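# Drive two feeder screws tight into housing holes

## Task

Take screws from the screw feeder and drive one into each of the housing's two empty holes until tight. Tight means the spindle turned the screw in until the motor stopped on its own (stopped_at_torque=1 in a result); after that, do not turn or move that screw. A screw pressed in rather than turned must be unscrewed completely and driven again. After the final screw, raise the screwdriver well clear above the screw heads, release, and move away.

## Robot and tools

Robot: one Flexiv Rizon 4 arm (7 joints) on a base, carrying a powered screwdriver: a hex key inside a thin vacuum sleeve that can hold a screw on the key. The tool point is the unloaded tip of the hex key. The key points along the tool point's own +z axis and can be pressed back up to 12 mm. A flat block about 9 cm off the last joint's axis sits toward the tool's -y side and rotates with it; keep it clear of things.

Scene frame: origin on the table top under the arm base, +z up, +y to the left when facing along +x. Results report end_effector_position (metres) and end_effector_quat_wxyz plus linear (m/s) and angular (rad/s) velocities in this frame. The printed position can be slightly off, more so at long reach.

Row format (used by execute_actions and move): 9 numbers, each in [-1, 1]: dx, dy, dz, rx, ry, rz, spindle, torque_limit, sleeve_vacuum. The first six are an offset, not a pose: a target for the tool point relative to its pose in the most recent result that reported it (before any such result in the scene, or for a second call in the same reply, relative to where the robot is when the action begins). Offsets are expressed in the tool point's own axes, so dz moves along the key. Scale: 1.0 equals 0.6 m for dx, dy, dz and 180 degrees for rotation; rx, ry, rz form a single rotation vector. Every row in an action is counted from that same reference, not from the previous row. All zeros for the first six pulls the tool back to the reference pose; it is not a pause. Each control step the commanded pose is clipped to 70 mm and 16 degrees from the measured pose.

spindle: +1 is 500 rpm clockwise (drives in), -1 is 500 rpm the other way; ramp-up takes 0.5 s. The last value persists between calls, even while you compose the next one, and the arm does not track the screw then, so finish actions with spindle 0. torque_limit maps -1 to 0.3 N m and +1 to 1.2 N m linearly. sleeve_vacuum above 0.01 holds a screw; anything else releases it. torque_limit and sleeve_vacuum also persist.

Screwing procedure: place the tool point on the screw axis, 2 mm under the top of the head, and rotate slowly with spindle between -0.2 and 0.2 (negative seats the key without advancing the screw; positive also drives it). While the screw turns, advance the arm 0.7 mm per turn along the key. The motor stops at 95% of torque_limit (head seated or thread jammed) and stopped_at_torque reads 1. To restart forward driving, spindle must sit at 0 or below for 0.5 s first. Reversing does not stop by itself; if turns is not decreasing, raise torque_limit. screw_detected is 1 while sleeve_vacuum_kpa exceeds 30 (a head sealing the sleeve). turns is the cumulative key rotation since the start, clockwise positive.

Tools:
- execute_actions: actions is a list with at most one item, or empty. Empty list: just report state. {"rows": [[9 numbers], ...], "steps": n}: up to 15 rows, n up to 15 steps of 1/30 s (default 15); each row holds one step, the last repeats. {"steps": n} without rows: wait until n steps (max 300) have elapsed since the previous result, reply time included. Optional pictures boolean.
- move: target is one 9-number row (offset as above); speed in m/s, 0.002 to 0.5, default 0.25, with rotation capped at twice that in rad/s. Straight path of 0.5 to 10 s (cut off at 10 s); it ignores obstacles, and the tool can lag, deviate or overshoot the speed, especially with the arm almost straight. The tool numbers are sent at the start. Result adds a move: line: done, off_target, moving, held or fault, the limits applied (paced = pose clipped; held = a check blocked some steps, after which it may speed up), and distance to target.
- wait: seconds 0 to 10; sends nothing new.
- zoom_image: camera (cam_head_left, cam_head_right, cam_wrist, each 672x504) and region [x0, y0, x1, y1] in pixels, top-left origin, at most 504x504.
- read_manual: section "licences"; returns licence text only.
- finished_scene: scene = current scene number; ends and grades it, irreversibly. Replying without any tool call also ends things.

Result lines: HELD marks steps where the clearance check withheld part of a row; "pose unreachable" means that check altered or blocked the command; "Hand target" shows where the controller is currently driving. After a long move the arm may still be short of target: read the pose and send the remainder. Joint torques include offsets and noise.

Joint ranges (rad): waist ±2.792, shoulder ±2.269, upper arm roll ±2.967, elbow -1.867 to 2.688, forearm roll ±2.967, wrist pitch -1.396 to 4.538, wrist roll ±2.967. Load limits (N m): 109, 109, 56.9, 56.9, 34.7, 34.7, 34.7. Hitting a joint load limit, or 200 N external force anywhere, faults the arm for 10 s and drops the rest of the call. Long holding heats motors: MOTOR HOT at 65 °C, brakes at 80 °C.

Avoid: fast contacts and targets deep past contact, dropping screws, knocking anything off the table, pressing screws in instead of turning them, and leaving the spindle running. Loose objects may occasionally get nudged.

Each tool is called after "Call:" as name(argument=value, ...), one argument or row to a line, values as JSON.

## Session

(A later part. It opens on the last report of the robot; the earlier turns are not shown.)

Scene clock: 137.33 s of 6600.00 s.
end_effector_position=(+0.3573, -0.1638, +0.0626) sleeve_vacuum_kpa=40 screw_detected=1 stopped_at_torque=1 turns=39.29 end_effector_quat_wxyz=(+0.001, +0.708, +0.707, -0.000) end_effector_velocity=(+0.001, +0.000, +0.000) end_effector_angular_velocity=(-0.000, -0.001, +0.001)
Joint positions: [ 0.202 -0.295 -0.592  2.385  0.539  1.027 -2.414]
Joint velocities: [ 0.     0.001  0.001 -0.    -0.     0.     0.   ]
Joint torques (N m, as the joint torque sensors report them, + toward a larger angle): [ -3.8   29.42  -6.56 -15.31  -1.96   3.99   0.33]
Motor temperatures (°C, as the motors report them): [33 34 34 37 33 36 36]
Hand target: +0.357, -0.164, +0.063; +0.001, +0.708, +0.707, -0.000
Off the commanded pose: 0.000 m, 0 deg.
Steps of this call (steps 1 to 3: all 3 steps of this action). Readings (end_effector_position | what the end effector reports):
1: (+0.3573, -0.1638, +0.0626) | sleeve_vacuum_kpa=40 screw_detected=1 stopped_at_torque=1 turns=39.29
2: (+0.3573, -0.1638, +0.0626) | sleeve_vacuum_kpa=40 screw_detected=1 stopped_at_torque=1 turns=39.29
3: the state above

Call:
move(
  target=[0,0,-0.03,0,0,0,0,0,0],
  speed=0.03,
)

Call:
move(
  target=[0,0,-0.27,0,0,0,0,0,0],
  speed=0.2,
)

Call:
finished_scene(
  scene=2,
)

Scene clock: 141.87 s of 6600.00 s.
end_effector_position=(+0.3575, -0.1639, +0.0806) sleeve_vacuum_kpa=0 screw_detected=0 stopped_at_torque=1 turns=39.29 end_effector_quat_wxyz=(+0.001, +0.708, +0.707, -0.000) end_effector_velocity=(+0.000, -0.000, +0.001) end_effector_angular_velocity=(-0.001, +0.000, +0.000)
Joint positions: [ 0.226 -0.224 -0.63   2.409  0.452  1.002 -2.353]
Joint velocities: [ 0.001  0.003 -0.     0.001 -0.004  0.     0.004]
Joint torques (N m, as the joint torque sensors report them, + toward a larger angle): [ -3.05  28.51  -6.49 -16.46  -2.58   3.19   0.19]
Motor temperatures (°C, as the motors report them): [33 34 34 37 33 36 36]
Hand target: +0.357, -0.164, +0.081; +0.001, +0.708, +0.707, -0.000
Off the commanded pose: 0.000 m, 0 deg.
After step 90, 0.63 s passed at rest.
move: done

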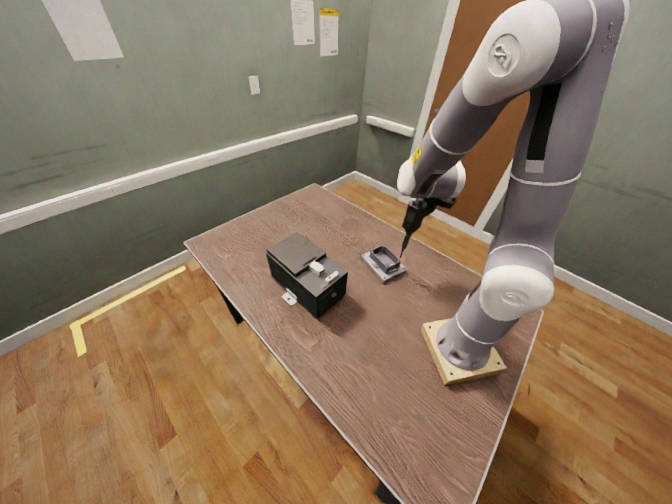

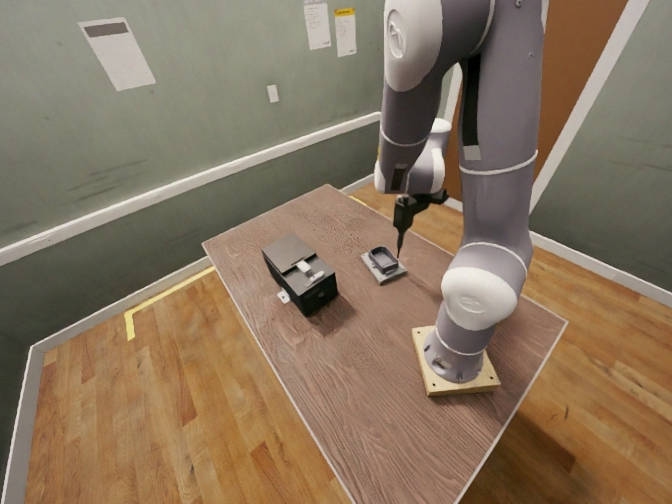

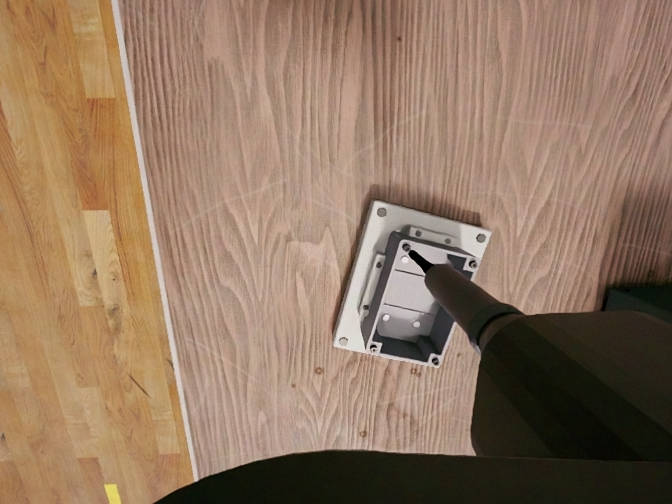

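Scene clock: 143.17 s of 6600.00 s.
end_effector_position=(+0.3573, -0.1636, +0.2427) sleeve_vacuum_kpa=0 screw_detected=0 stopped_at_torque=1 turns=39.29 end_effector_quat_wxyz=(+0.000, +0.708, +0.706, +0.000) end_effector_velocity=(-0.000, +0.000, +0.001) end_effector_angular_velocity=(-0.000, +0.001, +0.000)
Joint positions: [ 0.158  0.308 -0.594  2.36  -0.073  0.555 -1.955]
Joint velocities: [-0.     0.002  0.002 -0.001 -0.001 -0.003  0.002]
Joint torques (N m, as the joint torque sensors report them, + toward a larger angle): [ -4.01  17.34   3.27 -29.31  -3.6    3.37   0.42]
Motor temperatures (°C, as the motors report them): [33 34 34 37 33 36 36]
Hand target: +0.357, -0.164, +0.243; +0.000, +0.708, +0.706, +0.000
Off the commanded pose: 0.000 m, 0 deg.
move: done

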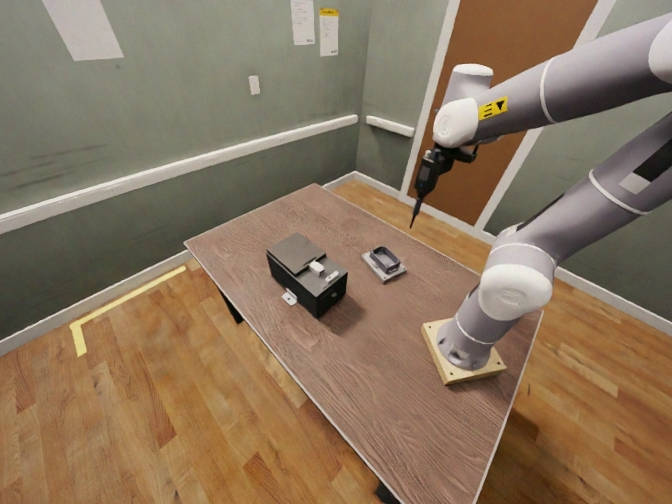

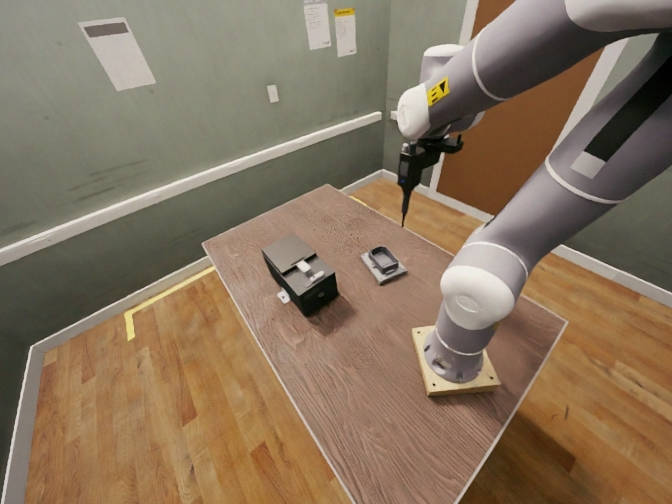

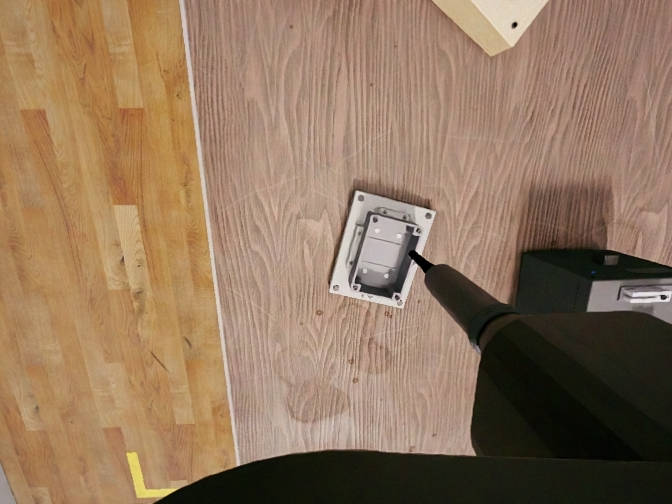

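The scene is finished: the task was done.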